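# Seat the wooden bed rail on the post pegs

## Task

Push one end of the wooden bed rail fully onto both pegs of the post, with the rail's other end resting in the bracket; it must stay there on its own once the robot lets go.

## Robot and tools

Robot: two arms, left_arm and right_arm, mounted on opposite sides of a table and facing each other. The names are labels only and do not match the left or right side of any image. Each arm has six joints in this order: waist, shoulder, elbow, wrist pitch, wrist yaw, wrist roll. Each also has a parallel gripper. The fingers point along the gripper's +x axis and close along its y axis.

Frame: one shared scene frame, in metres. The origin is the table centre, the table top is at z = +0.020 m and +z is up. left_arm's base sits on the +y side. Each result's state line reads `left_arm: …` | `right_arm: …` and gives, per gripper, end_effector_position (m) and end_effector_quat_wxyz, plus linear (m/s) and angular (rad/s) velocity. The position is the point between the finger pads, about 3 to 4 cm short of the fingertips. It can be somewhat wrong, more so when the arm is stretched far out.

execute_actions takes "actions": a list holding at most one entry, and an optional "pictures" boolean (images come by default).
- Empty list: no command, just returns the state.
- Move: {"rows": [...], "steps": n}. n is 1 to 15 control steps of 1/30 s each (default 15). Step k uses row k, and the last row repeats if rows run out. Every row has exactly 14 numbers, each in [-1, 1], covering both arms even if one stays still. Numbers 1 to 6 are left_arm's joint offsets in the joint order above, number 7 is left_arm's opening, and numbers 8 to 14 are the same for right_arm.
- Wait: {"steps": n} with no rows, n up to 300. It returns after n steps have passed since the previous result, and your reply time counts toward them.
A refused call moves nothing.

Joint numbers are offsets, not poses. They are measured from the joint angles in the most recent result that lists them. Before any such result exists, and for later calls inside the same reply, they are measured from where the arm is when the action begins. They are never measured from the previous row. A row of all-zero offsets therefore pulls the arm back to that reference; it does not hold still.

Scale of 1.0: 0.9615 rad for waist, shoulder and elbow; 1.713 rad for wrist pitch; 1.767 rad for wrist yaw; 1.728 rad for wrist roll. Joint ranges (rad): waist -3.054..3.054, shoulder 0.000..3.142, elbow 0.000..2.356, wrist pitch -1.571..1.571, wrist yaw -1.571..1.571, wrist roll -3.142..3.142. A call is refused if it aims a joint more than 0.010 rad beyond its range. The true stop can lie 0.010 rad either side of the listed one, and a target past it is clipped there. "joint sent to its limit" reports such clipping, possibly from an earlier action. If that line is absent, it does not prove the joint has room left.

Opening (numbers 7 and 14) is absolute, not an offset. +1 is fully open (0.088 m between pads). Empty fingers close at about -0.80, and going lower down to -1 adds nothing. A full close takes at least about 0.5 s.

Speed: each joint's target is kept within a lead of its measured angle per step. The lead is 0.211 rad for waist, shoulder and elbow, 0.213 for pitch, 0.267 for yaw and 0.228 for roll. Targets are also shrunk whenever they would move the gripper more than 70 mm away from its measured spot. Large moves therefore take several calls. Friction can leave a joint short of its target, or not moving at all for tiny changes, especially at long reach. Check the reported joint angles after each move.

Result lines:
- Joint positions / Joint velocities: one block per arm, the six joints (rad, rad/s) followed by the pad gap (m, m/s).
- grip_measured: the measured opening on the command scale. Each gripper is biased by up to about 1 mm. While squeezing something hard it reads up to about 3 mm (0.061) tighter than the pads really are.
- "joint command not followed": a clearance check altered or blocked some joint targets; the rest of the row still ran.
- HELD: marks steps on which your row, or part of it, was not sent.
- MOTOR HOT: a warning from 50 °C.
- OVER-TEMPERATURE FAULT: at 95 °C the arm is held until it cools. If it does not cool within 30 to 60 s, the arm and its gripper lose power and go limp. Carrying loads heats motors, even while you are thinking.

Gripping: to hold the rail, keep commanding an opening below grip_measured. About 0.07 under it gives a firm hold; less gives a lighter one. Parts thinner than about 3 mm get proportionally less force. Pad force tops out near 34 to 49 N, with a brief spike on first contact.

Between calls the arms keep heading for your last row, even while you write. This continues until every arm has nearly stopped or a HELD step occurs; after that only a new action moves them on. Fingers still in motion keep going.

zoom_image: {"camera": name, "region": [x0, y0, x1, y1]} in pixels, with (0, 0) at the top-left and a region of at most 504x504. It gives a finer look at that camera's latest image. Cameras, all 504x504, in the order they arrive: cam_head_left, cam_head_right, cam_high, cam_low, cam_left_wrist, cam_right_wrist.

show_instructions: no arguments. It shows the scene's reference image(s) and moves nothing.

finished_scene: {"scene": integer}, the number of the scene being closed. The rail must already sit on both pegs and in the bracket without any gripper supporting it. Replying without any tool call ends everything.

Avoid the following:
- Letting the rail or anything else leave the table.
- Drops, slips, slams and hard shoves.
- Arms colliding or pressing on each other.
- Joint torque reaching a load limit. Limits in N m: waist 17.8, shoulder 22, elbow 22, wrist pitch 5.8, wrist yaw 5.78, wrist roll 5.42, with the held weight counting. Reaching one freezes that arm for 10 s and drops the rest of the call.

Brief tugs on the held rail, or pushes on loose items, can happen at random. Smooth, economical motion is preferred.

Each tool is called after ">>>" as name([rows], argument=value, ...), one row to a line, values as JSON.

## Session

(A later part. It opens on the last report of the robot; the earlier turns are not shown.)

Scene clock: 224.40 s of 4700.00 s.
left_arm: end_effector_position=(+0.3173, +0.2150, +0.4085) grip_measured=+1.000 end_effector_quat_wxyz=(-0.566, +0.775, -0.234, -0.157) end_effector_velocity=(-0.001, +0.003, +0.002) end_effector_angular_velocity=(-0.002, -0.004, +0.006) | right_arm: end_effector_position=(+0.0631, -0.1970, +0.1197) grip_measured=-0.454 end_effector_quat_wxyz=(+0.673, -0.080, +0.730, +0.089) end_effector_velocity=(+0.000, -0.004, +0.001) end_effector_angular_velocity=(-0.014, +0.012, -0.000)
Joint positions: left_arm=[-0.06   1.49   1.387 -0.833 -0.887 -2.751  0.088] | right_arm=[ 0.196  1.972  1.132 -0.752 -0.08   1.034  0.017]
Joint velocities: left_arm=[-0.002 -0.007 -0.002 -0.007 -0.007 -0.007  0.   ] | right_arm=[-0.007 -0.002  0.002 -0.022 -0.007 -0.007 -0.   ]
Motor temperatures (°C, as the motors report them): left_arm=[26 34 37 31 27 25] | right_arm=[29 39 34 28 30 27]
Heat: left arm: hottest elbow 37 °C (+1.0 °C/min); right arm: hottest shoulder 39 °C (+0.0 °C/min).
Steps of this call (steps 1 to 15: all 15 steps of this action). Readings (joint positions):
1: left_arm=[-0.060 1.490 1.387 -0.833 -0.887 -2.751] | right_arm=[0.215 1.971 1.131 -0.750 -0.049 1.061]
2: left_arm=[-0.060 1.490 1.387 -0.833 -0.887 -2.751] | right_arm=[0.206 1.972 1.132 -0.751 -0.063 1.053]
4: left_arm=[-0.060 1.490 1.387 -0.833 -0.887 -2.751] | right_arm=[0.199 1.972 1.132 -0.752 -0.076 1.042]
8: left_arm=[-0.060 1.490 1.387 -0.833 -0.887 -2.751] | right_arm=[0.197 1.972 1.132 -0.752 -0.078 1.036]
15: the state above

>>> execute_actions([
  {"rows": [[0,0,0,0,0,0,1, 0.005,0,0.006,-0.003,0.02,0.01,-0.6],[0,0,0,0,0,0,1, 0.005,0,0.012,-0.006,0.02,0.01,-0.6],[0,0,0,0,0,0,1, 0.0,0,0.018,-0.009,0.02,0.01,-0.6],[0,0,0,0,0,0,1, -0.005,0,0.024,-0.012,0.02,0.01,-0.6],[0,0,0,0,0,0,1, -0.005,0,0.03,-0.015,0.02,0.01,-0.6],[0,0,0,0,0,0,1, -0.01,0,0.036,-0.018,0.02,0.01,-0.6],[0,0,0,0,0,0,1, -0.01,0,0.042,-0.021,0.02,0.01,-0.6],[0,0,0,0,0,0,1, -0.015,0,0.048,-0.024,0.02,0.01,-0.6],[0,0,0,0,0,0,1, -0.03,0,0.05,-0.025,0.02,0.0,-0.6]]},
], pictures=false)

Scene clock: 230.97 s of 4700.00 s.
left_arm: end_effector_position=(+0.3173, +0.2150, +0.4085) grip_measured=+1.000 end_effector_quat_wxyz=(-0.566, +0.775, -0.234, -0.157) end_effector_velocity=(-0.002, +0.002, +0.002) end_effector_angular_velocity=(-0.002, -0.004, +0.001) | right_arm: end_effector_position=(+0.0635, -0.1963, +0.1244) grip_measured=-0.454 end_effector_quat_wxyz=(+0.673, -0.081, +0.731, +0.081) end_effector_velocity=(-0.002, -0.005, +0.001) end_effector_angular_velocity=(-0.022, +0.030, +0.014)
Joint positions: left_arm=[-0.06   1.49   1.387 -0.833 -0.887 -2.751  0.088] | right_arm=[ 0.198  1.974  1.156 -0.787 -0.075  1.045  0.017]
Joint velocities: left_arm=[-0.007 -0.007 -0.002 -0.007 -0.007 -0.007  0.   ] | right_arm=[-0.007  0.002  0.007 -0.037 -0.022 -0.022 -0.   ]
Motor temperatures (°C, as the motors report them): left_arm=[26 34 37 31 27 25] | right_arm=[29 39 35 28 30 27]
Heat: left arm: hottest elbow 37 °C (+1.0 °C/min); right arm: hottest shoulder 39 °C (+0.0 °C/min).
Steps of this call (steps 1 to 15: the robot went on to your last target; steps 16 to 90: nothing new was sent; then 3.07 s passed at rest; steps 91 to 105: all 15 steps of this action). Readings (joint positions):
91: left_arm=[-0.060 1.490 1.387 -0.833 -0.887 -2.751] | right_arm=[0.199 1.972 1.132 -0.752 -0.077 1.037]
92: left_arm=[-0.060 1.490 1.387 -0.833 -0.887 -2.751] | right_arm=[0.202 1.972 1.132 -0.752 -0.071 1.042]
94: left_arm=[-0.060 1.490 1.387 -0.833 -0.887 -2.751] | right_arm=[0.205 1.972 1.134 -0.755 -0.066 1.047]
98: left_arm=[-0.060 1.490 1.387 -0.833 -0.887 -2.751] | right_arm=[0.204 1.973 1.147 -0.775 -0.066 1.051]
105: the state above

>>> execute_actions([
  {"rows": [[0,0,0,0,0,0,1, 0.03,0,0,0,0.02,0.02,-0.6]]},
])

>>> zoom_image(camera="cam_head_left", region=[200, 195, 250, 245])

>>> zoom_image(camera="cam_low", region=[424, 180, 504, 300])

Scene clock: 234.30 s of 4700.00 s.
left_arm: end_effector_position=(+0.3173, +0.2150, +0.4085) grip_measured=+1.000 end_effector_quat_wxyz=(-0.566, +0.775, -0.234, -0.157) end_effector_velocity=(-0.002, +0.000, -0.001) end_effector_angular_velocity=(-0.000, +0.009, -0.003) | right_arm: end_effector_position=(+0.0608, -0.1958, +0.1241) grip_measured=-0.454 end_effector_quat_wxyz=(+0.685, -0.085, +0.720, +0.073) end_effector_velocity=(+0.000, -0.006, +0.000) end_effector_angular_velocity=(-0.023, -0.001, +0.005)
Joint positions: left_arm=[-0.06   1.49   1.387 -0.833 -0.887 -2.751  0.088] | right_arm=[ 0.223  1.974  1.157 -0.788 -0.04   1.076  0.017]
Joint velocities: left_arm=[-0.002 -0.002 -0.002 -0.007  0.007 -0.007  0.   ] | right_arm=[-0.002 -0.002 -0.002 -0.022  0.007 -0.007 -0.   ]
Motor temperatures (°C, as the motors report them): left_arm=[26 34 37 31 27 25] | right_arm=[29 39 35 28 30 27]
Heat: left arm: hottest elbow 37 °C (+1.0 °C/min); right arm: hottest shoulder 39 °C (+0.0 °C/min).
Steps of this call (steps 1 to 15: the robot went on to your last target; steps 16 to 85: nothing new was sent; steps 86 to 100: all 15 steps of this action). Readings (joint positions):
86: left_arm=[-0.060 1.490 1.387 -0.833 -0.887 -2.751] | right_arm=[0.202 1.974 1.157 -0.788 -0.069 1.051]
87: left_arm=[-0.060 1.490 1.387 -0.833 -0.887 -2.751] | right_arm=[0.209 1.974 1.157 -0.788 -0.058 1.059]
89: left_arm=[-0.060 1.490 1.387 -0.833 -0.887 -2.751] | right_arm=[0.218 1.974 1.157 -0.788 -0.046 1.069]
93: left_arm=[-0.060 1.490 1.387 -0.833 -0.887 -2.751] | right_arm=[0.222 1.974 1.157 -0.788 -0.041 1.074]
100: the state above

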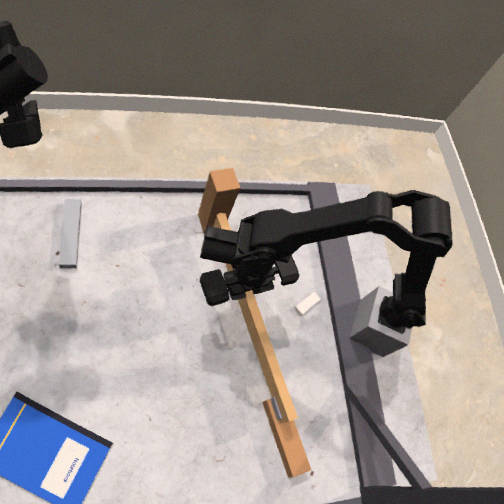

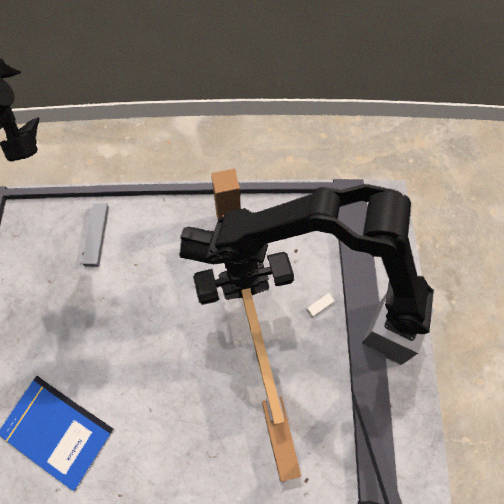

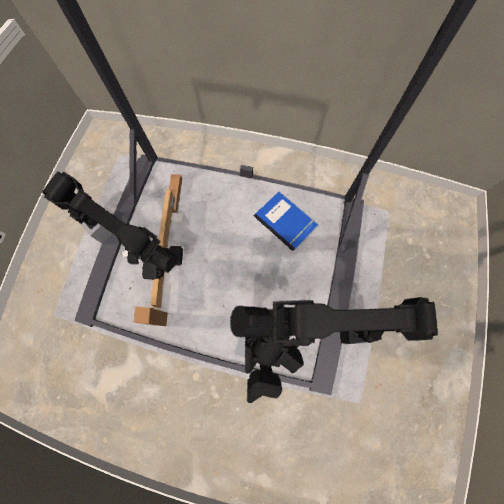

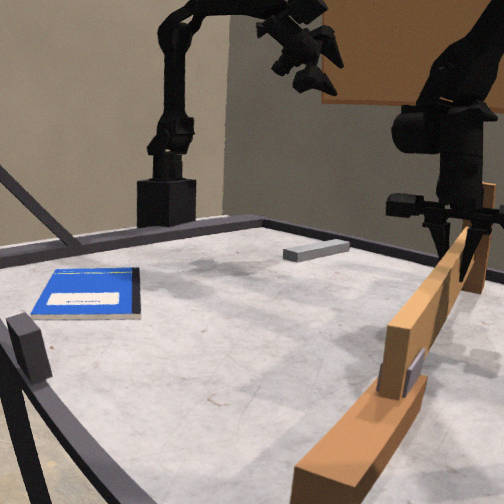

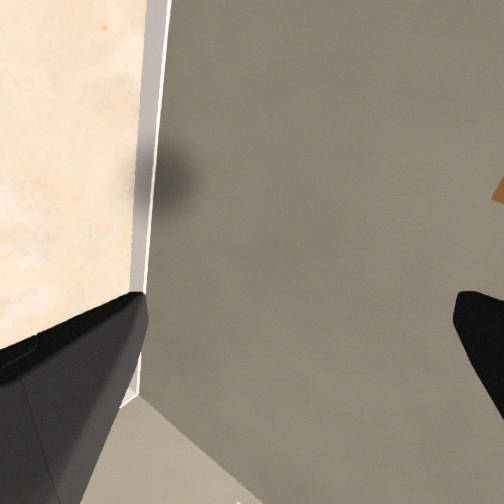

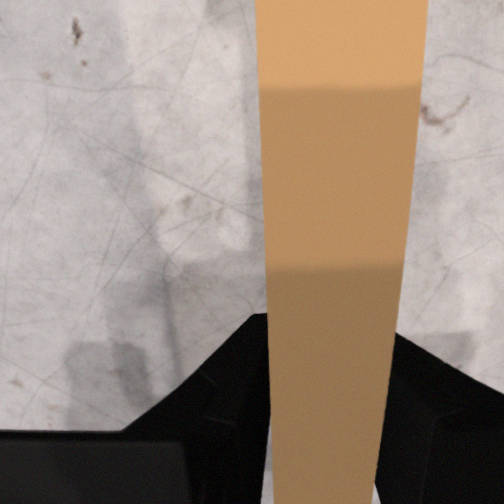

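Region (200, 195, 250, 245) of cam_head_left's 504x504 image, scaled by 10.080, with more detail than that image has.

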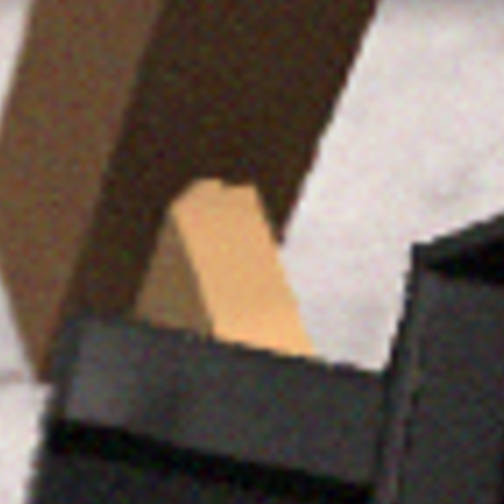

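Region (424, 180, 504, 300) of cam_low's 504x504 image, scaled by 4.200, with more detail than that image has.

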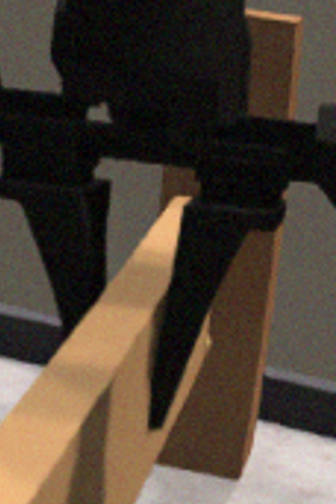

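>>> execute_actions([
  {"rows": [[0,0,0,0,0,0,1, -0.06,0.02,0.03,0,0.01,-0.03,-0.6]]},
], pictures=false)

Scene clock: 237.10 s of 4700.00 s.
left_arm: end_effector_position=(+0.3173, +0.2150, +0.4085) grip_measured=+1.000 end_effector_quat_wxyz=(-0.566, +0.775, -0.234, -0.157) end_effector_velocity=(+0.001, +0.002, +0.001) end_effector_angular_velocity=(-0.004, -0.016, +0.014) | right_arm: end_effector_position=(+0.0625, -0.1962, +0.1238) grip_measured=-0.454 end_effector_quat_wxyz=(+0.674, -0.088, +0.729, +0.081) end_effector_velocity=(+0.000, -0.004, -0.001) end_effector_angular_velocity=(-0.009, +0.011, -0.000)
Joint positions: left_arm=[-0.06   1.49   1.387 -0.833 -0.887 -2.751  0.088] | right_arm=[ 0.205  1.98   1.163 -0.795 -0.067  1.042  0.017]
Joint velocities: left_arm=[-0.002 -0.002 -0.007  0.007 -0.022 -0.007  0.   ] | right_arm=[-0.007 -0.002 -0.007 -0.007 -0.007 -0.007 -0.   ]
Motor temperatures (°C, as the motors report them): left_arm=[26 34 37 31 27 25] | right_arm=[29 39 35 28 30 27]
Heat: left arm: hottest elbow 37 °C (+1.0 °C/min); right arm: hottest shoulder 39 °C (+0.0 °C/min).
Steps of this call (steps 1 to 15: the robot went on to your last target; steps 16 to 69: nothing new was sent; steps 70 to 84: all 15 steps of this action). Readings (joint positions):
70: left_arm=[-0.060 1.490 1.387 -0.833 -0.887 -2.751] | right_arm=[0.218 1.975 1.158 -0.788 -0.044 1.068]
71: left_arm=[-0.060 1.490 1.387 -0.833 -0.887 -2.751] | right_arm=[0.212 1.977 1.159 -0.790 -0.054 1.060]
73: left_arm=[-0.060 1.490 1.387 -0.833 -0.887 -2.751] | right_arm=[0.207 1.978 1.160 -0.792 -0.064 1.050]
77: left_arm=[-0.060 1.490 1.387 -0.833 -0.887 -2.751] | right_arm=[0.205 1.979 1.162 -0.794 -0.066 1.043]
84: the state above

>>> execute_actions([
  {"rows": [[0,0,0,0,0,0,1, 0.005,-0.01,0.004,-0.006,0.015,0.008,-0.6],[0,0,0,0,0,0,1, 0.005,-0.02,0.008,-0.012,0.015,0.008,-0.6],[0,0,0,0,0,0,1, 0.0,-0.03,0.012,-0.018,0.015,0.008,-0.6],[0,0,0,0,0,0,1, -0.005,-0.035,0.014,-0.022,0.015,0.008,-0.6],[0,0,0,0,0,0,1, -0.005,-0.04,0.016,-0.026,0.015,0.008,-0.6],[0,0,0,0,0,0,1, -0.008,-0.045,0.018,-0.03,0.015,0.008,-0.6],[0,0,0,0,0,0,1, -0.008,-0.05,0.02,-0.034,0.015,0.008,-0.6],[0,0,0,0,0,0,1, -0.01,-0.055,0.022,-0.038,0.015,0.008,-0.6],[0,0,0,0,0,0,1, -0.01,-0.06,0.024,-0.042,0.015,0.008,-0.6],[0,0,0,0,0,0,1, -0.012,-0.06,0.024,-0.042,0.015,0.008,-0.6]]},
], pictures=false)

Scene clock: 245.20 s of 4700.00 s.
left_arm: end_effector_position=(+0.3173, +0.2150, +0.4085) grip_measured=+1.000 end_effector_quat_wxyz=(-0.566, +0.775, -0.234, -0.157) end_effector_velocity=(-0.001, -0.001, -0.000) end_effector_angular_velocity=(-0.015, +0.005, -0.003) | right_arm: end_effector_position=(+0.0634, -0.2032, +0.1347) grip_measured=-0.454 end_effector_quat_wxyz=(+0.678, -0.088, +0.727, +0.062) end_effector_velocity=(-0.000, -0.000, +0.001) end_effector_angular_velocity=(+0.000, +0.008, +0.004)
Joint positions: left_arm=[-0.06   1.49   1.387 -0.833 -0.887 -2.751  0.088] | right_arm=[ 0.204  1.951  1.17  -0.851 -0.05   1.067  0.017]
Joint velocities: left_arm=[-0.002 -0.002 -0.002  0.007  0.007 -0.007  0.   ] | right_arm=[-0.002 -0.002  0.002 -0.007 -0.007 -0.007 -0.   ]
Motor temperatures (°C, as the motors report them): left_arm=[26 34 37 31 27 25] | right_arm=[29 39 35 28 31 27]
Heat: left arm: hottest elbow 37 °C (+1.0 °C/min); right arm: hottest shoulder 39 °C (+0.0 °C/min).
Steps of this call (steps 1 to 15: the robot went on to your last target; steps 16 to 90: nothing new was sent; then 4.60 s passed at rest; steps 91 to 105: all 15 steps of this action). Readings (joint positions):
91: left_arm=[-0.060 1.490 1.387 -0.833 -0.887 -2.751] | right_arm=[0.207 1.980 1.163 -0.796 -0.065 1.043]
92: left_arm=[-0.060 1.490 1.387 -0.833 -0.887 -2.751] | right_arm=[0.210 1.980 1.163 -0.796 -0.060 1.048]
94: left_arm=[-0.060 1.490 1.387 -0.833 -0.887 -2.751] | right_arm=[0.212 1.979 1.164 -0.800 -0.057 1.054]
98: left_arm=[-0.060 1.490 1.387 -0.833 -0.887 -2.751] | right_arm=[0.207 1.968 1.167 -0.829 -0.051 1.064]
105: the state above

>>> execute_actions([
  {"rows": [[0,0,0,0,0,0,1, 0.02,0,0,0.037,0.008,0.005,-0.6]]},
], pictures=false)

>>> execute_actions([
  {"rows": [[0,0,0,0,0,0,1, -0.06,0.015,0.025,0,0.0,-0.03,-0.6]]},
], pictures=false)

Scene clock: 248.63 s of 4700.00 s.
left_arm: end_effector_position=(+0.3173, +0.2150, +0.4085) grip_measured=+1.000 end_effector_quat_wxyz=(-0.566, +0.775, -0.234, -0.157) end_effector_velocity=(-0.002, +0.000, -0.001) end_effector_angular_velocity=(-0.013, +0.012, +0.004) | right_arm: end_effector_position=(+0.0607, -0.1917, +0.1339) grip_measured=-0.454 end_effector_quat_wxyz=(+0.687, -0.080, +0.717, +0.084) end_effector_velocity=(-0.003, -0.001, +0.002) end_effector_angular_velocity=(+0.003, +0.022, -0.010)
Joint positions: left_arm=[-0.06   1.49   1.387 -0.833 -0.887 -2.751  0.088] | right_arm=[ 0.225  1.951  1.169 -0.801 -0.042  1.071  0.017]
Joint velocities: left_arm=[-0.002 -0.002 -0.002 -0.007  0.007 -0.022  0.   ] | right_arm=[-0.002 -0.007 -0.002 -0.007 -0.022  0.007 -0.   ]
Motor temperatures (°C, as the motors report them): left_arm=[26 35 37 31 27 25] | right_arm=[29 40 35 29 30 27]
Heat: left arm: hottest elbow 37 °C (+1.0 °C/min); right arm: hottest shoulder 40 °C (+2.0 °C/min).
Steps of this call (steps 1 to 15: the robot went on to your last target; steps 16 to 88: nothing new was sent; steps 89 to 103: all 15 steps of this action). Readings (joint positions):
89: left_arm=[-0.060 1.490 1.387 -0.833 -0.887 -2.751] | right_arm=[0.205 1.951 1.171 -0.847 -0.048 1.072]
90: left_arm=[-0.060 1.490 1.387 -0.833 -0.887 -2.751] | right_arm=[0.209 1.951 1.170 -0.839 -0.045 1.075]
92: left_arm=[-0.060 1.490 1.387 -0.833 -0.887 -2.751] | right_arm=[0.218 1.951 1.170 -0.817 -0.044 1.075]
96: left_arm=[-0.060 1.490 1.387 -0.833 -0.887 -2.751] | right_arm=[0.224 1.951 1.170 -0.804 -0.042 1.072]
103: the state above

Scene clock: 249.13 s of 4700.00 s.
left_arm: end_effector_position=(+0.3173, +0.2150, +0.4085) grip_measured=+1.000 end_effector_quat_wxyz=(-0.566, +0.775, -0.234, -0.157) end_effector_velocity=(+0.001, +0.001, +0.003) end_effector_angular_velocity=(-0.009, -0.018, +0.014) | right_arm: end_effector_position=(+0.0719, -0.1910, +0.1336) grip_measured=-0.454 end_effector_quat_wxyz=(+0.682, -0.078, +0.721, +0.092) end_effector_velocity=(+0.002, -0.001, +0.001) end_effector_angular_velocity=(-0.003, -0.007, +0.020)
Joint positions: left_arm=[-0.06   1.49   1.387 -0.833 -0.887 -2.751  0.088] | right_arm=[ 0.186  1.958  1.177 -0.794 -0.058  1.023  0.017]
Joint velocities: left_arm=[-0.002 -0.002 -0.002  0.007 -0.022 -0.007  0.   ] | right_arm=[-0.002 -0.002  0.002 -0.007  0.007 -0.022 -0.001]
Motor temperatures (°C, as the motors report them): left_arm=[26 35 37 31 27 25] | right_arm=[29 40 35 29 30 27]
Heat: left arm: hottest elbow 37 °C (+1.0 °C/min); right arm: hottest shoulder 40 °C (+2.0 °C/min).
Steps of this call (steps 1 to 15: all 15 steps of this action). Readings (joint positions):
1: left_arm=[-0.060 1.490 1.387 -0.833 -0.887 -2.751] | right_arm=[0.221 1.952 1.169 -0.801 -0.048 1.058]
2: left_arm=[-0.060 1.490 1.387 -0.833 -0.887 -2.751] | right_arm=[0.213 1.954 1.169 -0.797 -0.050 1.050]
4: left_arm=[-0.060 1.490 1.387 -0.833 -0.887 -2.751] | right_arm=[0.193 1.957 1.174 -0.791 -0.050 1.033]
8: left_arm=[-0.060 1.490 1.387 -0.833 -0.887 -2.751] | right_arm=[0.186 1.957 1.176 -0.794 -0.058 1.024]
15: the state above

It moved 11 mm. Check whether it's on the pegs or beside them.

>>> execute_actions(actions=[])

>>> zoom_image(camera="cam_high", region=[125, 285, 185, 335])

>>> zoom_image(camera="cam_low", region=[424, 180, 504, 300])

>>> zoom_image(camera="cam_head_left", region=[200, 195, 250, 245])

Scene clock: 254.30 s of 4700.00 s.
left_arm: end_effector_position=(+0.3173, +0.2150, +0.4085) grip_measured=+1.000 end_effector_quat_wxyz=(-0.566, +0.775, -0.234, -0.157) end_effector_velocity=(-0.001, +0.002, -0.000) end_effector_angular_velocity=(+0.002, -0.003, +0.006) | right_arm: end_effector_position=(+0.0719, -0.1910, +0.1336) grip_measured=-0.454 end_effector_quat_wxyz=(+0.682, -0.078, +0.721, +0.092) end_effector_velocity=(-0.002, -0.006, -0.001) end_effector_angular_velocity=(-0.023, +0.015, +0.005)
Joint positions: left_arm=[-0.06   1.49   1.387 -0.833 -0.887 -2.751  0.088] | right_arm=[ 0.186  1.958  1.177 -0.794 -0.058  1.023  0.017]
Joint velocities: left_arm=[-0.002 -0.002 -0.002 -0.007 -0.007 -0.007  0.   ] | right_arm=[-0.002  0.002 -0.002 -0.022 -0.007 -0.007 -0.   ]
Motor temperatures (°C, as the motors report them): left_arm=[26 35 37 31 27 25] | right_arm=[29 40 35 28 30 27]
Heat: left arm: hottest elbow 37 °C (+1.0 °C/min); right arm: hottest shoulder 40 °C (+2.0 °C/min).
Steps of this call (steps 1 to 15: the robot went on to your last target; steps 16 to 90: nothing new was sent; then 2.17 s passed at rest). Readings (joint positions):
1: left_arm=[-0.060 1.490 1.387 -0.833 -0.887 -2.751] | right_arm=[0.186 1.958 1.177 -0.794 -0.058 1.023]
2: left_arm=[-0.060 1.490 1.387 -0.833 -0.887 -2.751] | right_arm=[0.186 1.958 1.177 -0.794 -0.058 1.023]
4: left_arm=[-0.060 1.490 1.387 -0.833 -0.887 -2.751] | right_arm=[0.186 1.958 1.177 -0.794 -0.058 1.023]
8: left_arm=[-0.060 1.490 1.387 -0.833 -0.887 -2.751] | right_arm=[0.186 1.958 1.177 -0.794 -0.058 1.023]
90: the state above
All arms were judged still, so your last target was given up. Only a new action makes them travel on or press farther. Fingers that are still opening or closing keep moving.

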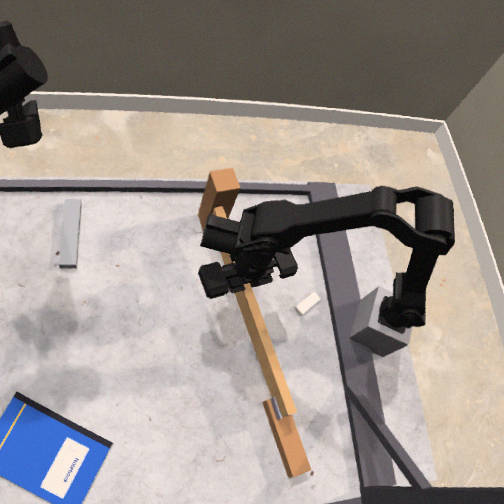

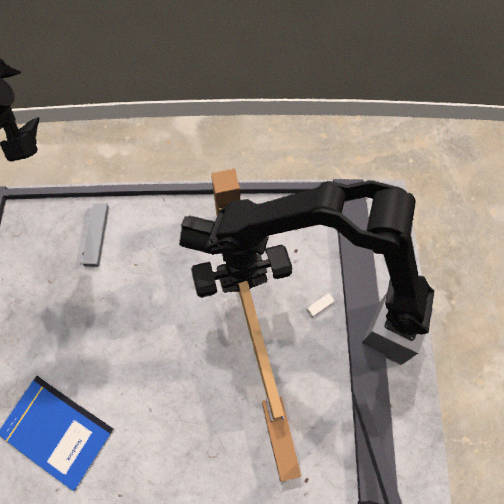

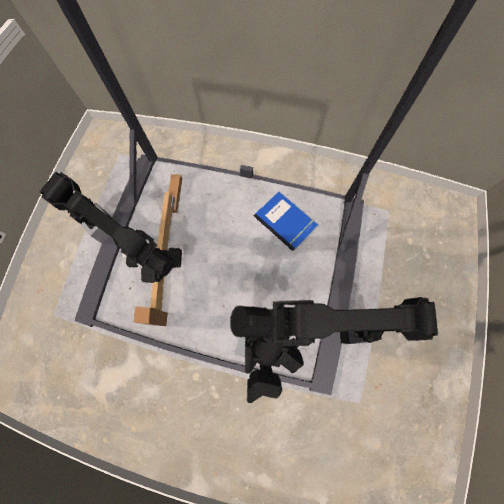

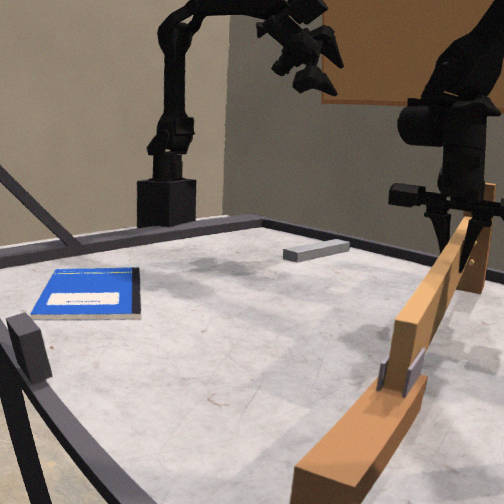

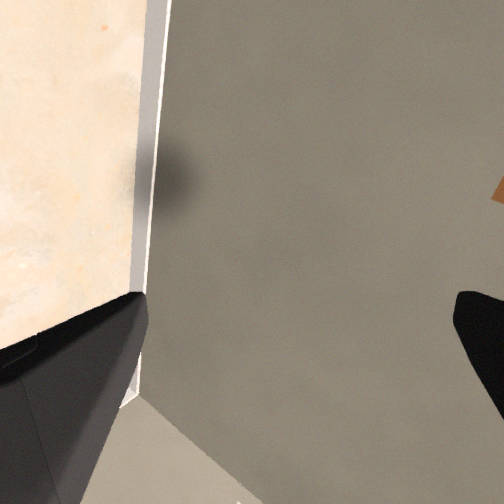

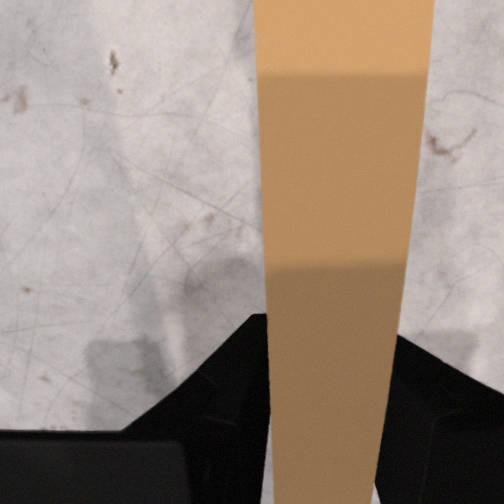

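Region (125, 285, 185, 335) of cam_high's 504x504 image, scaled by 8.400, with more detail than that image has.

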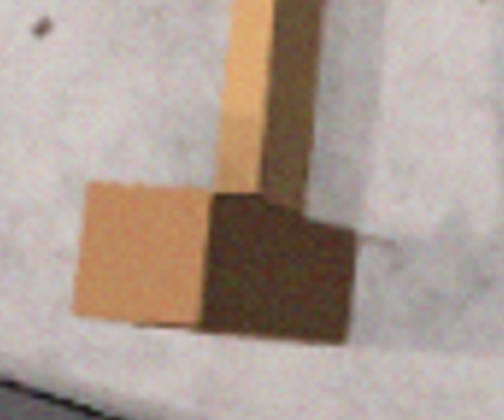

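Region (424, 180, 504, 300) of cam_low's 504x504 image, scaled by 4.200, with more detail than that image has.

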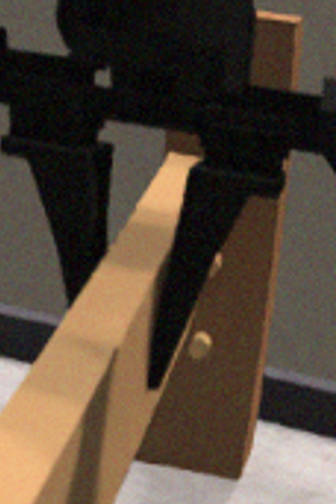

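Region (200, 195, 250, 245) of cam_head_left's 504x504 image, scaled by 10.080, with more detail than that image has.

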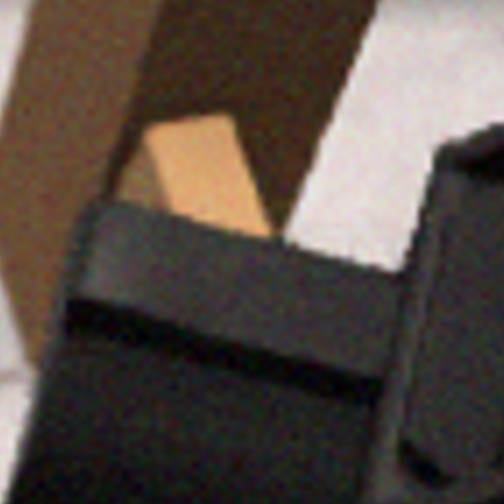

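>>> execute_actions([
  {"rows": [[0,0,0,0,0,0,1, 0.05,0,0,0,0.01,0.032,-0.6]]},
], pictures=false)

>>> execute_actions([
  {"rows": [[0,0,0,0,0,0,1, 0,0.022,-0.055,0.012,0,0,-0.6]]},
], pictures=false)

Scene clock: 260.73 s of 4700.00 s.
left_arm: end_effector_position=(+0.3173, +0.2150, +0.4085) grip_measured=+1.000 end_effector_quat_wxyz=(-0.566, +0.775, -0.234, -0.157) end_effector_velocity=(-0.001, +0.002, -0.000) end_effector_angular_velocity=(+0.002, -0.003, +0.006) | right_arm: end_effector_position=(+0.0665, -0.1901, +0.1334) grip_measured=-0.454 end_effector_quat_wxyz=(+0.693, -0.080, +0.712, +0.084) end_effector_velocity=(-0.003, -0.001, +0.000) end_effector_angular_velocity=(-0.001, +0.023, +0.005)
Joint positions: left_arm=[-0.06   1.49   1.387 -0.833 -0.887 -2.751  0.088] | right_arm=[ 0.217  1.958  1.177 -0.796 -0.027  1.062  0.017]
Joint velocities: left_arm=[-0.002 -0.002 -0.002 -0.007 -0.007 -0.007  0.   ] | right_arm=[-0.002 -0.002 -0.002 -0.007 -0.022 -0.007 -0.   ]
Motor temperatures (°C, as the motors report them): left_arm=[26 35 37 31 27 25] | right_arm=[29 40 35 28 29 27]
Heat: left arm: hottest elbow 37 °C (+0.0 °C/min); right arm: hottest shoulder 40 °C (+1.0 °C/min).
Steps of this call (steps 1 to 90: nothing new was sent; then 2.93 s passed at rest; steps 91 to 105: all 15 steps of this action). Readings (joint positions):
91: left_arm=[-0.060 1.490 1.387 -0.833 -0.887 -2.751] | right_arm=[0.192 1.958 1.177 -0.794 -0.050 1.032]
92: left_arm=[-0.060 1.490 1.387 -0.833 -0.887 -2.751] | right_arm=[0.201 1.958 1.177 -0.794 -0.040 1.042]
94: left_arm=[-0.060 1.490 1.387 -0.833 -0.887 -2.751] | right_arm=[0.215 1.958 1.177 -0.796 -0.030 1.054]
98: left_arm=[-0.060 1.490 1.387 -0.833 -0.887 -2.751] | right_arm=[0.216 1.958 1.177 -0.796 -0.027 1.060]
105: the state above

Scene clock: 261.23 s of 4700.00 s.
left_arm: end_effector_position=(+0.3173, +0.2150, +0.4085) grip_measured=+1.000 end_effector_quat_wxyz=(-0.566, +0.775, -0.234, -0.157) end_effector_velocity=(-0.002, +0.001, +0.002) end_effector_angular_velocity=(-0.022, +0.009, +0.004) | right_arm: end_effector_position=(+0.0643, -0.1935, +0.1262) grip_measured=-0.454 end_effector_quat_wxyz=(+0.690, -0.080, +0.715, +0.085) end_effector_velocity=(-0.000, +0.001, -0.001) end_effector_angular_velocity=(+0.004, +0.006, -0.010)
Joint positions: left_arm=[-0.06   1.49   1.387 -0.833 -0.887 -2.751  0.088] | right_arm=[ 0.217  1.961  1.148 -0.765 -0.035  1.061  0.017]
Joint velocities: left_arm=[-0.002 -0.007  0.002 -0.007  0.007 -0.022  0.   ] | right_arm=[-0.002  0.002 -0.002  0.007 -0.007  0.007 -0.   ]
Motor temperatures (°C, as the motors report them): left_arm=[26 35 37 31 27 25] | right_arm=[29 40 35 28 29 27]
Heat: left arm: hottest elbow 37 °C (+0.0 °C/min); right arm: hottest shoulder 40 °C (+2.0 °C/min).
Steps of this call (steps 1 to 15: all 15 steps of this action). Readings (joint positions):
1: left_arm=[-0.060 1.490 1.387 -0.833 -0.887 -2.751] | right_arm=[0.216 1.958 1.169 -0.789 -0.026 1.062]
2: left_arm=[-0.060 1.490 1.387 -0.833 -0.887 -2.751] | right_arm=[0.215 1.958 1.161 -0.782 -0.028 1.062]
4: left_arm=[-0.060 1.490 1.387 -0.833 -0.887 -2.751] | right_arm=[0.216 1.960 1.152 -0.771 -0.034 1.062]
8: left_arm=[-0.060 1.490 1.387 -0.833 -0.887 -2.751] | right_arm=[0.217 1.961 1.149 -0.767 -0.035 1.061]
15: the state above

Rail is jammed against peg sides; back off more and go to target.

>>> execute_actions([
  {"rows": [[0,0,0,0,0,0,1, 0.04,0,0,0,0,0.025,-0.6],[0,0,0,0,0,0,1, 0.04,0,0,0,0,0.025,-0.6],[0,0,0,0,0,0,1, 0.04,0,0,0,0,0.025,-0.6],[0,0,0,0,0,0,1, 0.04,0,0,0,0,0.025,-0.6],[0,0,0,0,0,0,1, 0.04,0,0,0,0,0.025,-0.6],[0,0,0,0,0,0,1, 0.04,0,0,0,0,0.025,-0.6],[0,0,0,0,0,0,1, 0.04,0.02,-0.025,-0.004,0,0.025,-0.6]]},
], pictures=false)

Scene clock: 264.93 s of 4700.00 s.
left_arm: end_effector_position=(+0.3173, +0.2150, +0.4085) grip_measured=+1.000 end_effector_quat_wxyz=(-0.566, +0.775, -0.234, -0.157) end_effector_velocity=(-0.001, +0.002, -0.002) end_effector_angular_velocity=(+0.007, -0.002, +0.006) | right_arm: end_effector_position=(+0.0591, -0.1938, +0.1250) grip_measured=-0.454 end_effector_quat_wxyz=(+0.693, -0.082, +0.711, +0.079) end_effector_velocity=(-0.001, -0.001, +0.002) end_effector_angular_velocity=(+0.003, +0.022, -0.015)
Joint positions: left_arm=[-0.06   1.49   1.387 -0.833 -0.887 -2.751  0.088] | right_arm=[ 0.237  1.962  1.144 -0.765 -0.022  1.087  0.017]
Joint velocities: left_arm=[-0.002 -0.002 -0.007 -0.007 -0.007 -0.007  0.   ] | right_arm=[-0.007 -0.007 -0.002 -0.007 -0.022  0.007  0.   ]
Motor temperatures (°C, as the motors report them): left_arm=[26 35 37 31 27 25] | right_arm=[29 39 35 28 29 27]
Heat: left arm: hottest elbow 37 °C (+0.0 °C/min); right arm: hottest shoulder 39 °C (+1.0 °C/min).
Steps of this call (steps 1 to 15: the robot went on to your last target; steps 16 to 90: nothing new was sent; then 0.20 s passed at rest; steps 91 to 105: all 15 steps of this action). Readings (joint positions):
91: left_arm=[-0.060 1.490 1.387 -0.833 -0.887 -2.751] | right_arm=[0.220 1.961 1.148 -0.765 -0.033 1.065]
92: left_arm=[-0.060 1.490 1.387 -0.833 -0.887 -2.751] | right_arm=[0.226 1.961 1.148 -0.765 -0.033 1.072]
94: left_arm=[-0.060 1.490 1.387 -0.833 -0.887 -2.751] | right_arm=[0.236 1.961 1.148 -0.766 -0.024 1.082]
98: left_arm=[-0.060 1.490 1.387 -0.833 -0.887 -2.751] | right_arm=[0.237 1.962 1.145 -0.766 -0.022 1.087]
105: the state above

>>> execute_actions([
  {"rows": [[0,0,0,0,0,0,1, 0.02,0.02,-0.035,-0.004,-0.01,0.012,-0.6]]},
], pictures=false)

Scene clock: 266.70 s of 4700.00 s.
left_arm: end_effector_position=(+0.3173, +0.2150, +0.4085) grip_measured=+1.000 end_effector_quat_wxyz=(-0.566, +0.775, -0.234, -0.157) end_effector_velocity=(-0.000, +0.001, +0.003) end_effector_angular_velocity=(-0.029, -0.005, +0.013) | right_arm: end_effector_position=(+0.0495, -0.2026, +0.1164) grip_measured=-0.454 end_effector_quat_wxyz=(+0.682, -0.088, +0.723, +0.063) end_effector_velocity=(-0.004, -0.006, -0.000) end_effector_angular_velocity=(-0.021, +0.027, -0.011)
Joint positions: left_arm=[-0.06   1.49   1.387 -0.833 -0.887 -2.751  0.088] | right_arm=[ 0.25   1.974  1.12  -0.769 -0.043  1.113  0.017]
Joint velocities: left_arm=[-0.002 -0.007 -0.002  0.007 -0.007 -0.022  0.   ] | right_arm=[-0.002 -0.002 -0.007 -0.022 -0.022  0.007 -0.   ]
Motor temperatures (°C, as the motors report them): left_arm=[26 35 37 31 27 25] | right_arm=[29 39 35 28 29 27]
Heat: left arm: hottest elbow 37 °C (+0.0 °C/min); right arm: hottest shoulder 39 °C (+1.0 °C/min).
Steps of this call (steps 1 to 15: the robot went on to your last target; steps 16 to 38: nothing new was sent; steps 39 to 53: all 15 steps of this action). Readings (joint positions):
39: left_arm=[-0.060 1.490 1.387 -0.833 -0.887 -2.751] | right_arm=[0.237 1.962 1.141 -0.764 -0.022 1.089]
40: left_arm=[-0.060 1.490 1.387 -0.833 -0.887 -2.751] | right_arm=[0.237 1.962 1.139 -0.762 -0.022 1.089]
42: left_arm=[-0.060 1.490 1.387 -0.833 -0.887 -2.751] | right_arm=[0.240 1.963 1.133 -0.768 -0.031 1.096]
46: left_arm=[-0.060 1.490 1.387 -0.833 -0.887 -2.751] | right_arm=[0.249 1.974 1.120 -0.769 -0.041 1.113]
53: the state above

>>> execute_actions([
  {"rows": [[0,0,0,0,0,0,1, -0.028,0,0.01,0.014,0,-0.022,-0.6]]},
])

>>> zoom_image(camera="cam_head_left", region=[200, 195, 250, 245])

Scene clock: 269.63 s of 4700.00 s.
left_arm: end_effector_position=(+0.3173, +0.2150, +0.4085) grip_measured=+1.000 end_effector_quat_wxyz=(-0.566, +0.775, -0.234, -0.157) end_effector_velocity=(-0.000, +0.001, -0.002) end_effector_angular_velocity=(+0.007, -0.002, +0.006) | right_arm: end_effector_position=(+0.0560, -0.1995, +0.1163) grip_measured=-0.454 end_effector_quat_wxyz=(+0.681, -0.082, +0.724, +0.074) end_effector_velocity=(-0.000, +0.001, +0.000) end_effector_angular_velocity=(+0.010, +0.006, +0.019)
Joint positions: left_arm=[-0.06   1.49   1.387 -0.833 -0.887 -2.751  0.088] | right_arm=[ 0.228  1.974  1.12  -0.748 -0.052  1.084  0.017]
Joint velocities: left_arm=[-0.002  0.002 -0.002 -0.007 -0.007 -0.007  0.   ] | right_arm=[-0.002 -0.002 -0.002  0.007 -0.007 -0.022 -0.   ]
Motor temperatures (°C, as the motors report them): left_arm=[26 35 37 31 27 25] | right_arm=[29 39 34 28 29 27]
Heat: left arm: hottest elbow 37 °C (+0.0 °C/min); right arm: hottest shoulder 39 °C (+0.0 °C/min).
Steps of this call (steps 1 to 15: the robot went on to your last target; steps 16 to 73: nothing new was sent; steps 74 to 88: all 15 steps of this action). Readings (joint positions):
74: left_arm=[-0.060 1.490 1.387 -0.833 -0.887 -2.751] | right_arm=[0.248 1.974 1.120 -0.766 -0.046 1.109]
75: left_arm=[-0.060 1.490 1.387 -0.833 -0.887 -2.751] | right_arm=[0.244 1.974 1.120 -0.761 -0.050 1.102]
77: left_arm=[-0.060 1.490 1.387 -0.833 -0.887 -2.751] | right_arm=[0.236 1.974 1.120 -0.754 -0.051 1.092]
81: left_arm=[-0.060 1.490 1.387 -0.833 -0.887 -2.751] | right_arm=[0.228 1.974 1.120 -0.750 -0.051 1.087]
88: the state above

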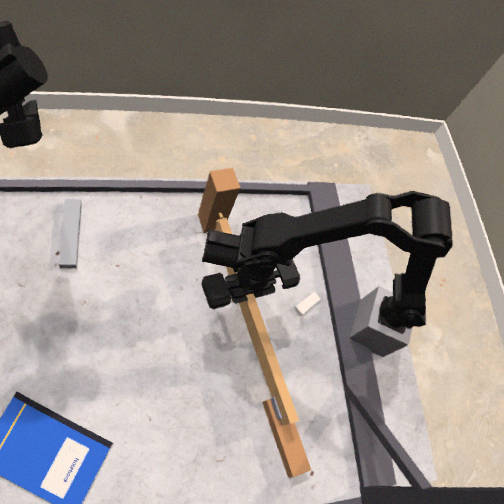

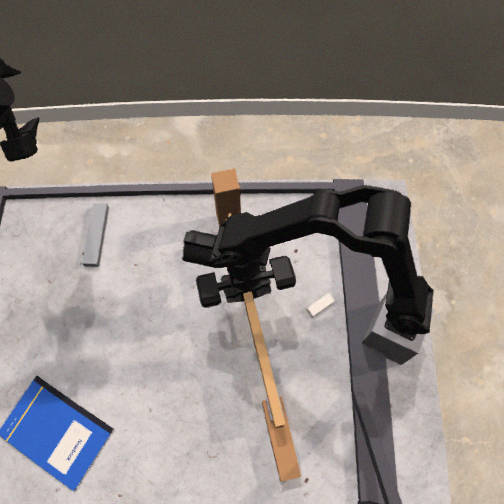

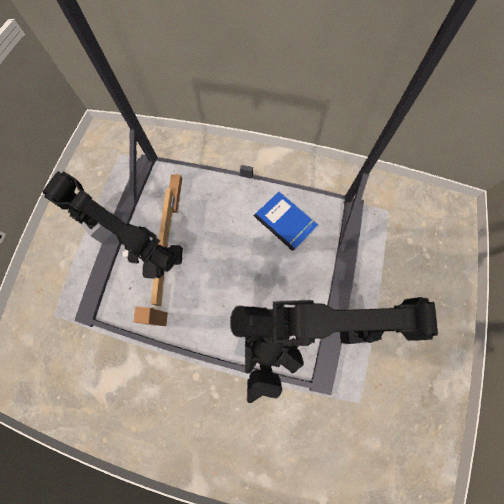

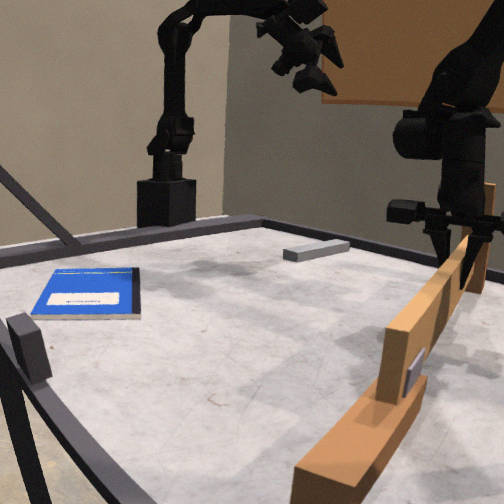

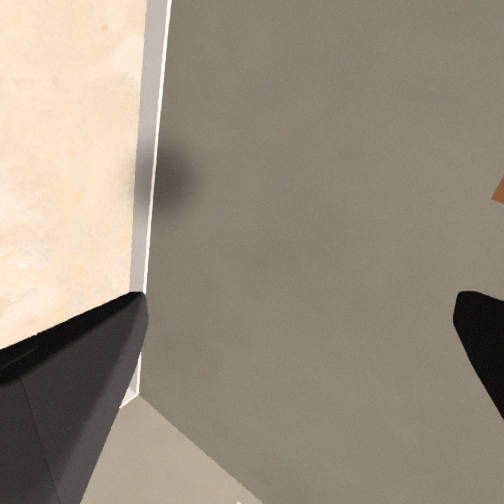

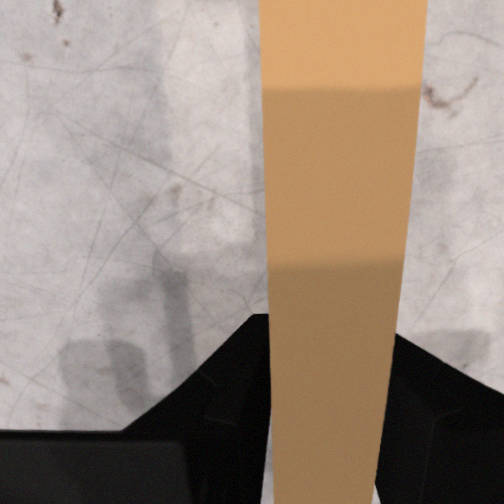

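Region (200, 195, 250, 245) of cam_head_left's 504x504 image, scaled by 10.080, with more detail than that image has.

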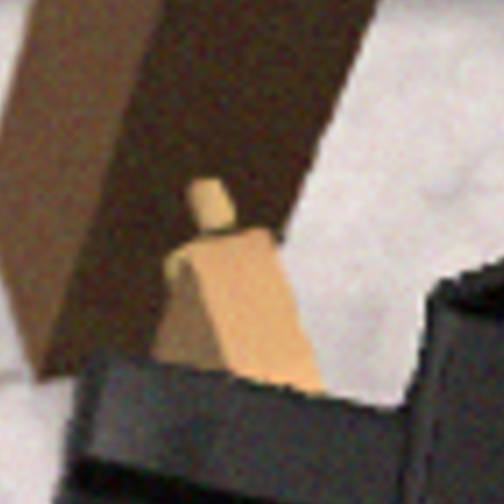

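>>> execute_actions([
  {"rows": [[0,0,0,0,0,0,1, -0.07,0.015,0.03,0,0.0,-0.035,-0.6]]},
], pictures=false)

Scene clock: 271.60 s of 4700.00 s.
left_arm: end_effector_position=(+0.3173, +0.2150, +0.4085) grip_measured=+1.000 end_effector_quat_wxyz=(-0.566, +0.775, -0.234, -0.157) end_effector_velocity=(+0.001, +0.003, -0.000) end_effector_angular_velocity=(+0.002, -0.003, +0.011) | right_arm: end_effector_position=(+0.0658, -0.2001, +0.1164) grip_measured=-0.454 end_effector_quat_wxyz=(+0.672, -0.078, +0.732, +0.080) end_effector_velocity=(-0.001, -0.003, +0.001) end_effector_angular_velocity=(-0.012, +0.012, +0.019)
Joint positions: left_arm=[-0.06   1.49   1.387 -0.833 -0.887 -2.751  0.088] | right_arm=[ 0.186  1.98   1.127 -0.75  -0.08   1.039  0.017]
Joint velocities: left_arm=[ 0.002 -0.002 -0.002 -0.007 -0.007 -0.007  0.   ] | right_arm=[-0.002 -0.002  0.002 -0.022 -0.007 -0.022  0.   ]
Motor temperatures (°C, as the motors report them): left_arm=[26 35 37 31 27 25] | right_arm=[29 39 34 28 29 27]
Heat: left arm: hottest elbow 37 °C (+0.0 °C/min); right arm: hottest shoulder 39 °C (+0.0 °C/min).
Steps of this call (steps 1 to 15: the robot went on to your last target; steps 16 to 44: nothing new was sent; steps 45 to 59: all 15 steps of this action). Readings (joint positions):
45: left_arm=[-0.060 1.490 1.387 -0.833 -0.887 -2.751] | right_arm=[0.222 1.975 1.121 -0.748 -0.059 1.071]
46: left_arm=[-0.060 1.490 1.387 -0.833 -0.887 -2.751] | right_arm=[0.210 1.977 1.124 -0.748 -0.061 1.061]
48: left_arm=[-0.060 1.490 1.387 -0.833 -0.887 -2.751] | right_arm=[0.188 1.979 1.127 -0.749 -0.076 1.047]
52: left_arm=[-0.060 1.490 1.387 -0.833 -0.887 -2.751] | right_arm=[0.186 1.980 1.127 -0.750 -0.080 1.040]
59: the state above

>>> execute_actions([
  {"rows": [[0,0,0,0,0,0,1, 0.008,0,0.006,-0.002,0.02,0.01,-0.6],[0,0,0,0,0,0,1, 0.008,0,0.012,-0.004,0.02,0.01,-0.6],[0,0,0,0,0,0,1, 0.004,0,0.018,-0.006,0.02,0.01,-0.6],[0,0,0,0,0,0,1, 0.0,0,0.024,-0.008,0.02,0.01,-0.6],[0,0,0,0,0,0,1, -0.004,0,0.03,-0.01,0.02,0.01,-0.6],[0,0,0,0,0,0,1, -0.006,0,0.036,-0.012,0.02,0.01,-0.6],[0,0,0,0,0,0,1, -0.008,0,0.042,-0.014,0.02,0.01,-0.6],[0,0,0,0,0,0,1, -0.01,0,0.048,-0.016,0.02,0.01,-0.6],[0,0,0,0,0,0,1, -0.012,0,0.05,-0.017,0.02,0.01,-0.6]]},
], pictures=false)

Scene clock: 276.40 s of 4700.00 s.
left_arm: end_effector_position=(+0.3173, +0.2150, +0.4085) grip_measured=+1.000 end_effector_quat_wxyz=(-0.566, +0.775, -0.234, -0.157) end_effector_velocity=(-0.001, +0.002, -0.000) end_effector_angular_velocity=(+0.015, -0.005, -0.002) | right_arm: end_effector_position=(+0.0658, -0.1988, +0.1200) grip_measured=-0.454 end_effector_quat_wxyz=(+0.675, -0.079, +0.730, +0.072) end_effector_velocity=(-0.001, -0.003, -0.001) end_effector_angular_velocity=(-0.017, +0.014, +0.019)
Joint positions: left_arm=[-0.06   1.49   1.387 -0.833 -0.887 -2.751  0.088] | right_arm=[ 0.193  1.982  1.147 -0.776 -0.066  1.056  0.017]
Joint velocities: left_arm=[-0.002 -0.002 -0.002 -0.007 -0.007  0.007  0.   ] | right_arm=[-0.002  0.007  0.007 -0.022 -0.007 -0.022 -0.   ]
Motor temperatures (°C, as the motors report them): left_arm=[26 35 37 31 27 25] | right_arm=[29 39 35 28 29 27]
Heat: left arm: hottest elbow 37 °C (+0.0 °C/min); right arm: hottest shoulder 39 °C (+0.0 °C/min).
Steps of this call (steps 1 to 15: the robot went on to your last target; steps 16 to 90: nothing new was sent; then 1.30 s passed at rest; steps 91 to 105: all 15 steps of this action). Readings (joint positions):
91: left_arm=[-0.060 1.490 1.387 -0.833 -0.887 -2.751] | right_arm=[0.188 1.980 1.127 -0.750 -0.077 1.041]
92: left_arm=[-0.060 1.490 1.387 -0.833 -0.887 -2.751] | right_arm=[0.191 1.980 1.127 -0.750 -0.071 1.046]
94: left_arm=[-0.060 1.490 1.387 -0.833 -0.887 -2.751] | right_arm=[0.194 1.980 1.129 -0.752 -0.067 1.052]
98: left_arm=[-0.060 1.490 1.387 -0.833 -0.887 -2.751] | right_arm=[0.193 1.981 1.139 -0.765 -0.066 1.055]
105: the state above

Elbow stalled early — maybe caught. Push.

>>> execute_actions([
  {"rows": [[0,0,0,0,0,0,1, -0.06,0.01,0.01,0,0.0,-0.03,-0.6]]},
], pictures=false)

Scene clock: 278.57 s of 4700.00 s.
left_arm: end_effector_position=(+0.3173, +0.2150, +0.4085) grip_measured=+1.000 end_effector_quat_wxyz=(-0.566, +0.775, -0.234, -0.157) end_effector_velocity=(+0.001, +0.003, +0.002) end_effector_angular_velocity=(-0.002, -0.004, +0.011) | right_arm: end_effector_position=(+0.0670, -0.1996, +0.1193) grip_measured=-0.454 end_effector_quat_wxyz=(+0.662, -0.079, +0.741, +0.081) end_effector_velocity=(-0.001, +0.003, +0.001) end_effector_angular_velocity=(+0.021, +0.017, +0.018)
Joint positions: left_arm=[-0.06   1.49   1.387 -0.833 -0.887 -2.751  0.088] | right_arm=[ 0.172  1.986  1.148 -0.778 -0.103  1.021  0.017]
Joint velocities: left_arm=[ 0.002 -0.007 -0.002 -0.007 -0.007 -0.007  0.   ] | right_arm=[-0.002 -0.002  0.002  0.007 -0.022 -0.022 -0.   ]
Motor temperatures (°C, as the motors report them): left_arm=[26 35 37 31 27 25] | right_arm=[29 39 35 28 29 27]
Heat: left arm: hottest elbow 37 °C (+0.0 °C/min); right arm: hottest shoulder 39 °C (+0.0 °C/min).
Steps of this call (steps 1 to 15: the robot went on to your last target; steps 16 to 50: nothing new was sent; steps 51 to 65: all 15 steps of this action). Readings (joint positions):
51: left_arm=[-0.060 1.490 1.387 -0.833 -0.887 -2.751] | right_arm=[0.189 1.984 1.148 -0.778 -0.073 1.049]
52: left_arm=[-0.060 1.490 1.387 -0.833 -0.887 -2.751] | right_arm=[0.182 1.985 1.148 -0.778 -0.085 1.040]
54: left_arm=[-0.060 1.490 1.387 -0.833 -0.887 -2.751] | right_arm=[0.175 1.985 1.148 -0.778 -0.098 1.029]
58: left_arm=[-0.060 1.490 1.387 -0.833 -0.887 -2.751] | right_arm=[0.173 1.986 1.148 -0.778 -0.101 1.023]
65: the state above

>>> execute_actions([
  {"rows": [[0,0,0,0,0,0,1, 0.018,0,0.012,0,0.025,0.012,-0.6],[0,0,0,0,0,0,1, 0.018,0,0.012,0,0.025,0.012,-0.6],[0,0,0,0,0,0,1, 0.018,0,0.012,0,0.025,0.012,-0.6],[0,0,0,0,0,0,1, 0.018,0,0.012,0,0.025,0.012,-0.6],[0,0,0,0,0,0,1, 0.018,0,0.012,0,0.025,0.012,-0.6],[0,0,0,0,0,0,1, 0.018,0,0.012,0,0.025,0.012,-0.6],[0,0,0,0,0,0,1, -0.03,0,0.012,0,0.025,-0.01,-0.6]]},
], pictures=false)

Scene clock: 284.03 s of 4700.00 s.
left_arm: end_effector_position=(+0.3173, +0.2150, +0.4085) grip_measured=+1.000 end_effector_quat_wxyz=(-0.566, +0.775, -0.234, -0.157) end_effector_velocity=(-0.000, +0.001, +0.003) end_effector_angular_velocity=(-0.017, -0.007, +0.006) | right_arm: end_effector_position=(+0.0667, -0.1996, +0.1192) grip_measured=-0.454 end_effector_quat_wxyz=(+0.664, -0.081, +0.739, +0.080) end_effector_velocity=(+0.000, +0.003, +0.001) end_effector_angular_velocity=(+0.021, +0.017, +0.014)
Joint positions: left_arm=[-0.06   1.49   1.387 -0.833 -0.887 -2.751  0.088] | right_arm=[ 0.177  1.986  1.148 -0.778 -0.095  1.023  0.017]
Joint velocities: left_arm=[-0.002 -0.007 -0.002  0.007 -0.007 -0.007  0.   ] | right_arm=[-0.007 -0.002  0.002  0.007 -0.022 -0.022 -0.   ]
Motor temperatures (°C, as the motors report them): left_arm=[26 35 37 31 27 25] | right_arm=[29 40 35 28 29 27]
Heat: left arm: hottest elbow 37 °C (+0.0 °C/min); right arm: hottest shoulder 40 °C (+1.0 °C/min).
Steps of this call (steps 1 to 15: the robot went on to your last target; steps 16 to 90: nothing new was sent; then 1.97 s passed at rest; steps 91 to 105: all 15 steps of this action). Readings (joint positions):
91: left_arm=[-0.060 1.490 1.387 -0.833 -0.887 -2.751] | right_arm=[0.175 1.986 1.148 -0.778 -0.098 1.025]
92: left_arm=[-0.060 1.490 1.387 -0.833 -0.887 -2.751] | right_arm=[0.181 1.986 1.148 -0.778 -0.088 1.031]
94: left_arm=[-0.060 1.490 1.387 -0.833 -0.887 -2.751] | right_arm=[0.188 1.986 1.148 -0.778 -0.077 1.040]
98: left_arm=[-0.060 1.490 1.387 -0.833 -0.887 -2.751] | right_arm=[0.181 1.986 1.148 -0.778 -0.087 1.034]
105: the state above

Elbow stuck; try down nudge instead.

>>> execute_actions([
  {"rows": [[0,0,0,0,0,0,1, 0.018,0,-0.012,0,0.022,0.012,-0.6],[0,0,0,0,0,0,1, 0.018,0,-0.012,0,0.022,0.012,-0.6],[0,0,0,0,0,0,1, 0.018,0,-0.012,0,0.022,0.012,-0.6],[0,0,0,0,0,0,1, 0.018,0,-0.012,0,0.022,0.012,-0.6],[0,0,0,0,0,0,1, 0.018,0,-0.012,0,0.022,0.012,-0.6],[0,0,0,0,0,0,1, 0.018,0,-0.012,0,0.022,0.012,-0.6],[0,0,0,0,0,0,1, -0.03,0,-0.012,0,0.022,-0.01,-0.6]]},
], pictures=false)

Scene clock: 288.53 s of 4700.00 s.
left_arm: end_effector_position=(+0.3173, +0.2150, +0.4085) grip_measured=+1.000 end_effector_quat_wxyz=(-0.566, +0.775, -0.234, -0.157) end_effector_velocity=(+0.001, +0.003, -0.000) end_effector_angular_velocity=(-0.010, +0.000, +0.018) | right_arm: end_effector_position=(+0.0663, -0.2000, +0.1186) grip_measured=-0.454 end_effector_quat_wxyz=(+0.665, -0.082, +0.738, +0.080) end_effector_velocity=(-0.002, -0.004, -0.002) end_effector_angular_velocity=(-0.007, +0.026, +0.014)
Joint positions: left_arm=[-0.06   1.49   1.387 -0.833 -0.887 -2.751  0.088] | right_arm=[ 0.179  1.986  1.145 -0.776 -0.091  1.025  0.017]
Joint velocities: left_arm=[ 0.002 -0.002 -0.002 -0.007 -0.007 -0.022  0.   ] | right_arm=[-0.007  0.002 -0.007 -0.007 -0.022 -0.022  0.   ]
Motor temperatures (°C, as the motors report them): left_arm=[26 35 37 31 27 25] | right_arm=[29 40 35 28 29 27]
Heat: left arm: hottest elbow 37 °C (+0.0 °C/min); right arm: hottest shoulder 40 °C (+1.0 °C/min).
Steps of this call (steps 1 to 15: the robot went on to your last target; steps 16 to 90: nothing new was sent; then 1.00 s passed at rest; steps 91 to 105: all 15 steps of this action). Readings (joint positions):
91: left_arm=[-0.060 1.490 1.387 -0.833 -0.887 -2.751] | right_arm=[0.180 1.986 1.147 -0.778 -0.091 1.027]
92: left_arm=[-0.060 1.490 1.387 -0.833 -0.887 -2.751] | right_arm=[0.185 1.986 1.147 -0.778 -0.082 1.033]
94: left_arm=[-0.060 1.490 1.387 -0.833 -0.887 -2.751] | right_arm=[0.191 1.986 1.147 -0.777 -0.072 1.042]
98: left_arm=[-0.060 1.490 1.387 -0.833 -0.887 -2.751] | right_arm=[0.184 1.986 1.146 -0.776 -0.083 1.036]
105: the state above

>>> execute_actions([
  {"rows": [[0,0,0,0,0,0,1, 0.018,0,0.015,0.007,0.02,0.012,-0.6],[0,0,0,0,0,0,1, 0.018,0,0.015,0.007,0.02,0.012,-0.6],[0,0,0,0,0,0,1, 0.018,0,0.015,0.007,0.02,0.012,-0.6],[0,0,0,0,0,0,1, 0.018,0,0.015,0.007,0.02,0.012,-0.6],[0,0,0,0,0,0,1, 0.018,0,0.015,0.007,0.02,0.012,-0.6],[0,0,0,0,0,0,1, 0.018,0,0.015,0.007,0.02,0.012,-0.6],[0,0,0,0,0,0,1, -0.03,0,0.015,0.007,0.02,-0.01,-0.6]]},
], pictures=false)

Scene clock: 292.30 s of 4700.00 s.
left_arm: end_effector_position=(+0.3173, +0.2150, +0.4085) grip_measured=+1.000 end_effector_quat_wxyz=(-0.566, +0.775, -0.234, -0.157) end_effector_velocity=(-0.000, +0.001, -0.003) end_effector_angular_velocity=(-0.000, +0.002, +0.013) | right_arm: end_effector_position=(+0.0664, -0.1988, +0.1185) grip_measured=-0.454 end_effector_quat_wxyz=(+0.667, -0.081, +0.736, +0.081) end_effector_velocity=(+0.002, +0.001, +0.000) end_effector_angular_velocity=(+0.011, +0.005, +0.014)
Joint positions: left_arm=[-0.06   1.49   1.387 -0.833 -0.887 -2.751  0.088] | right_arm=[ 0.181  1.986  1.145 -0.77  -0.088  1.027  0.017]
Joint velocities: left_arm=[-0.002  0.002 -0.007 -0.007 -0.007 -0.022  0.   ] | right_arm=[-0.007 -0.002 -0.002  0.007 -0.007 -0.022 -0.   ]
Motor temperatures (°C, as the motors report them): left_arm=[26 35 37 31 27 25] | right_arm=[29 40 35 28 29 27]
Heat: left arm: hottest elbow 37 °C (+0.0 °C/min); right arm: hottest shoulder 40 °C (+1.0 °C/min).
Steps of this call (steps 1 to 15: the robot went on to your last target; steps 16 to 90: nothing new was sent; then 0.27 s passed at rest; steps 91 to 105: all 15 steps of this action). Readings (joint positions):
91: left_arm=[-0.060 1.490 1.387 -0.833 -0.887 -2.751] | right_arm=[0.181 1.986 1.145 -0.775 -0.088 1.028]
92: left_arm=[-0.060 1.490 1.387 -0.833 -0.887 -2.751] | right_arm=[0.186 1.986 1.145 -0.774 -0.080 1.035]
94: left_arm=[-0.060 1.490 1.387 -0.833 -0.887 -2.751] | right_arm=[0.192 1.986 1.145 -0.771 -0.071 1.043]
98: left_arm=[-0.060 1.490 1.387 -0.833 -0.887 -2.751] | right_arm=[0.186 1.986 1.145 -0.770 -0.079 1.038]
105: the state above


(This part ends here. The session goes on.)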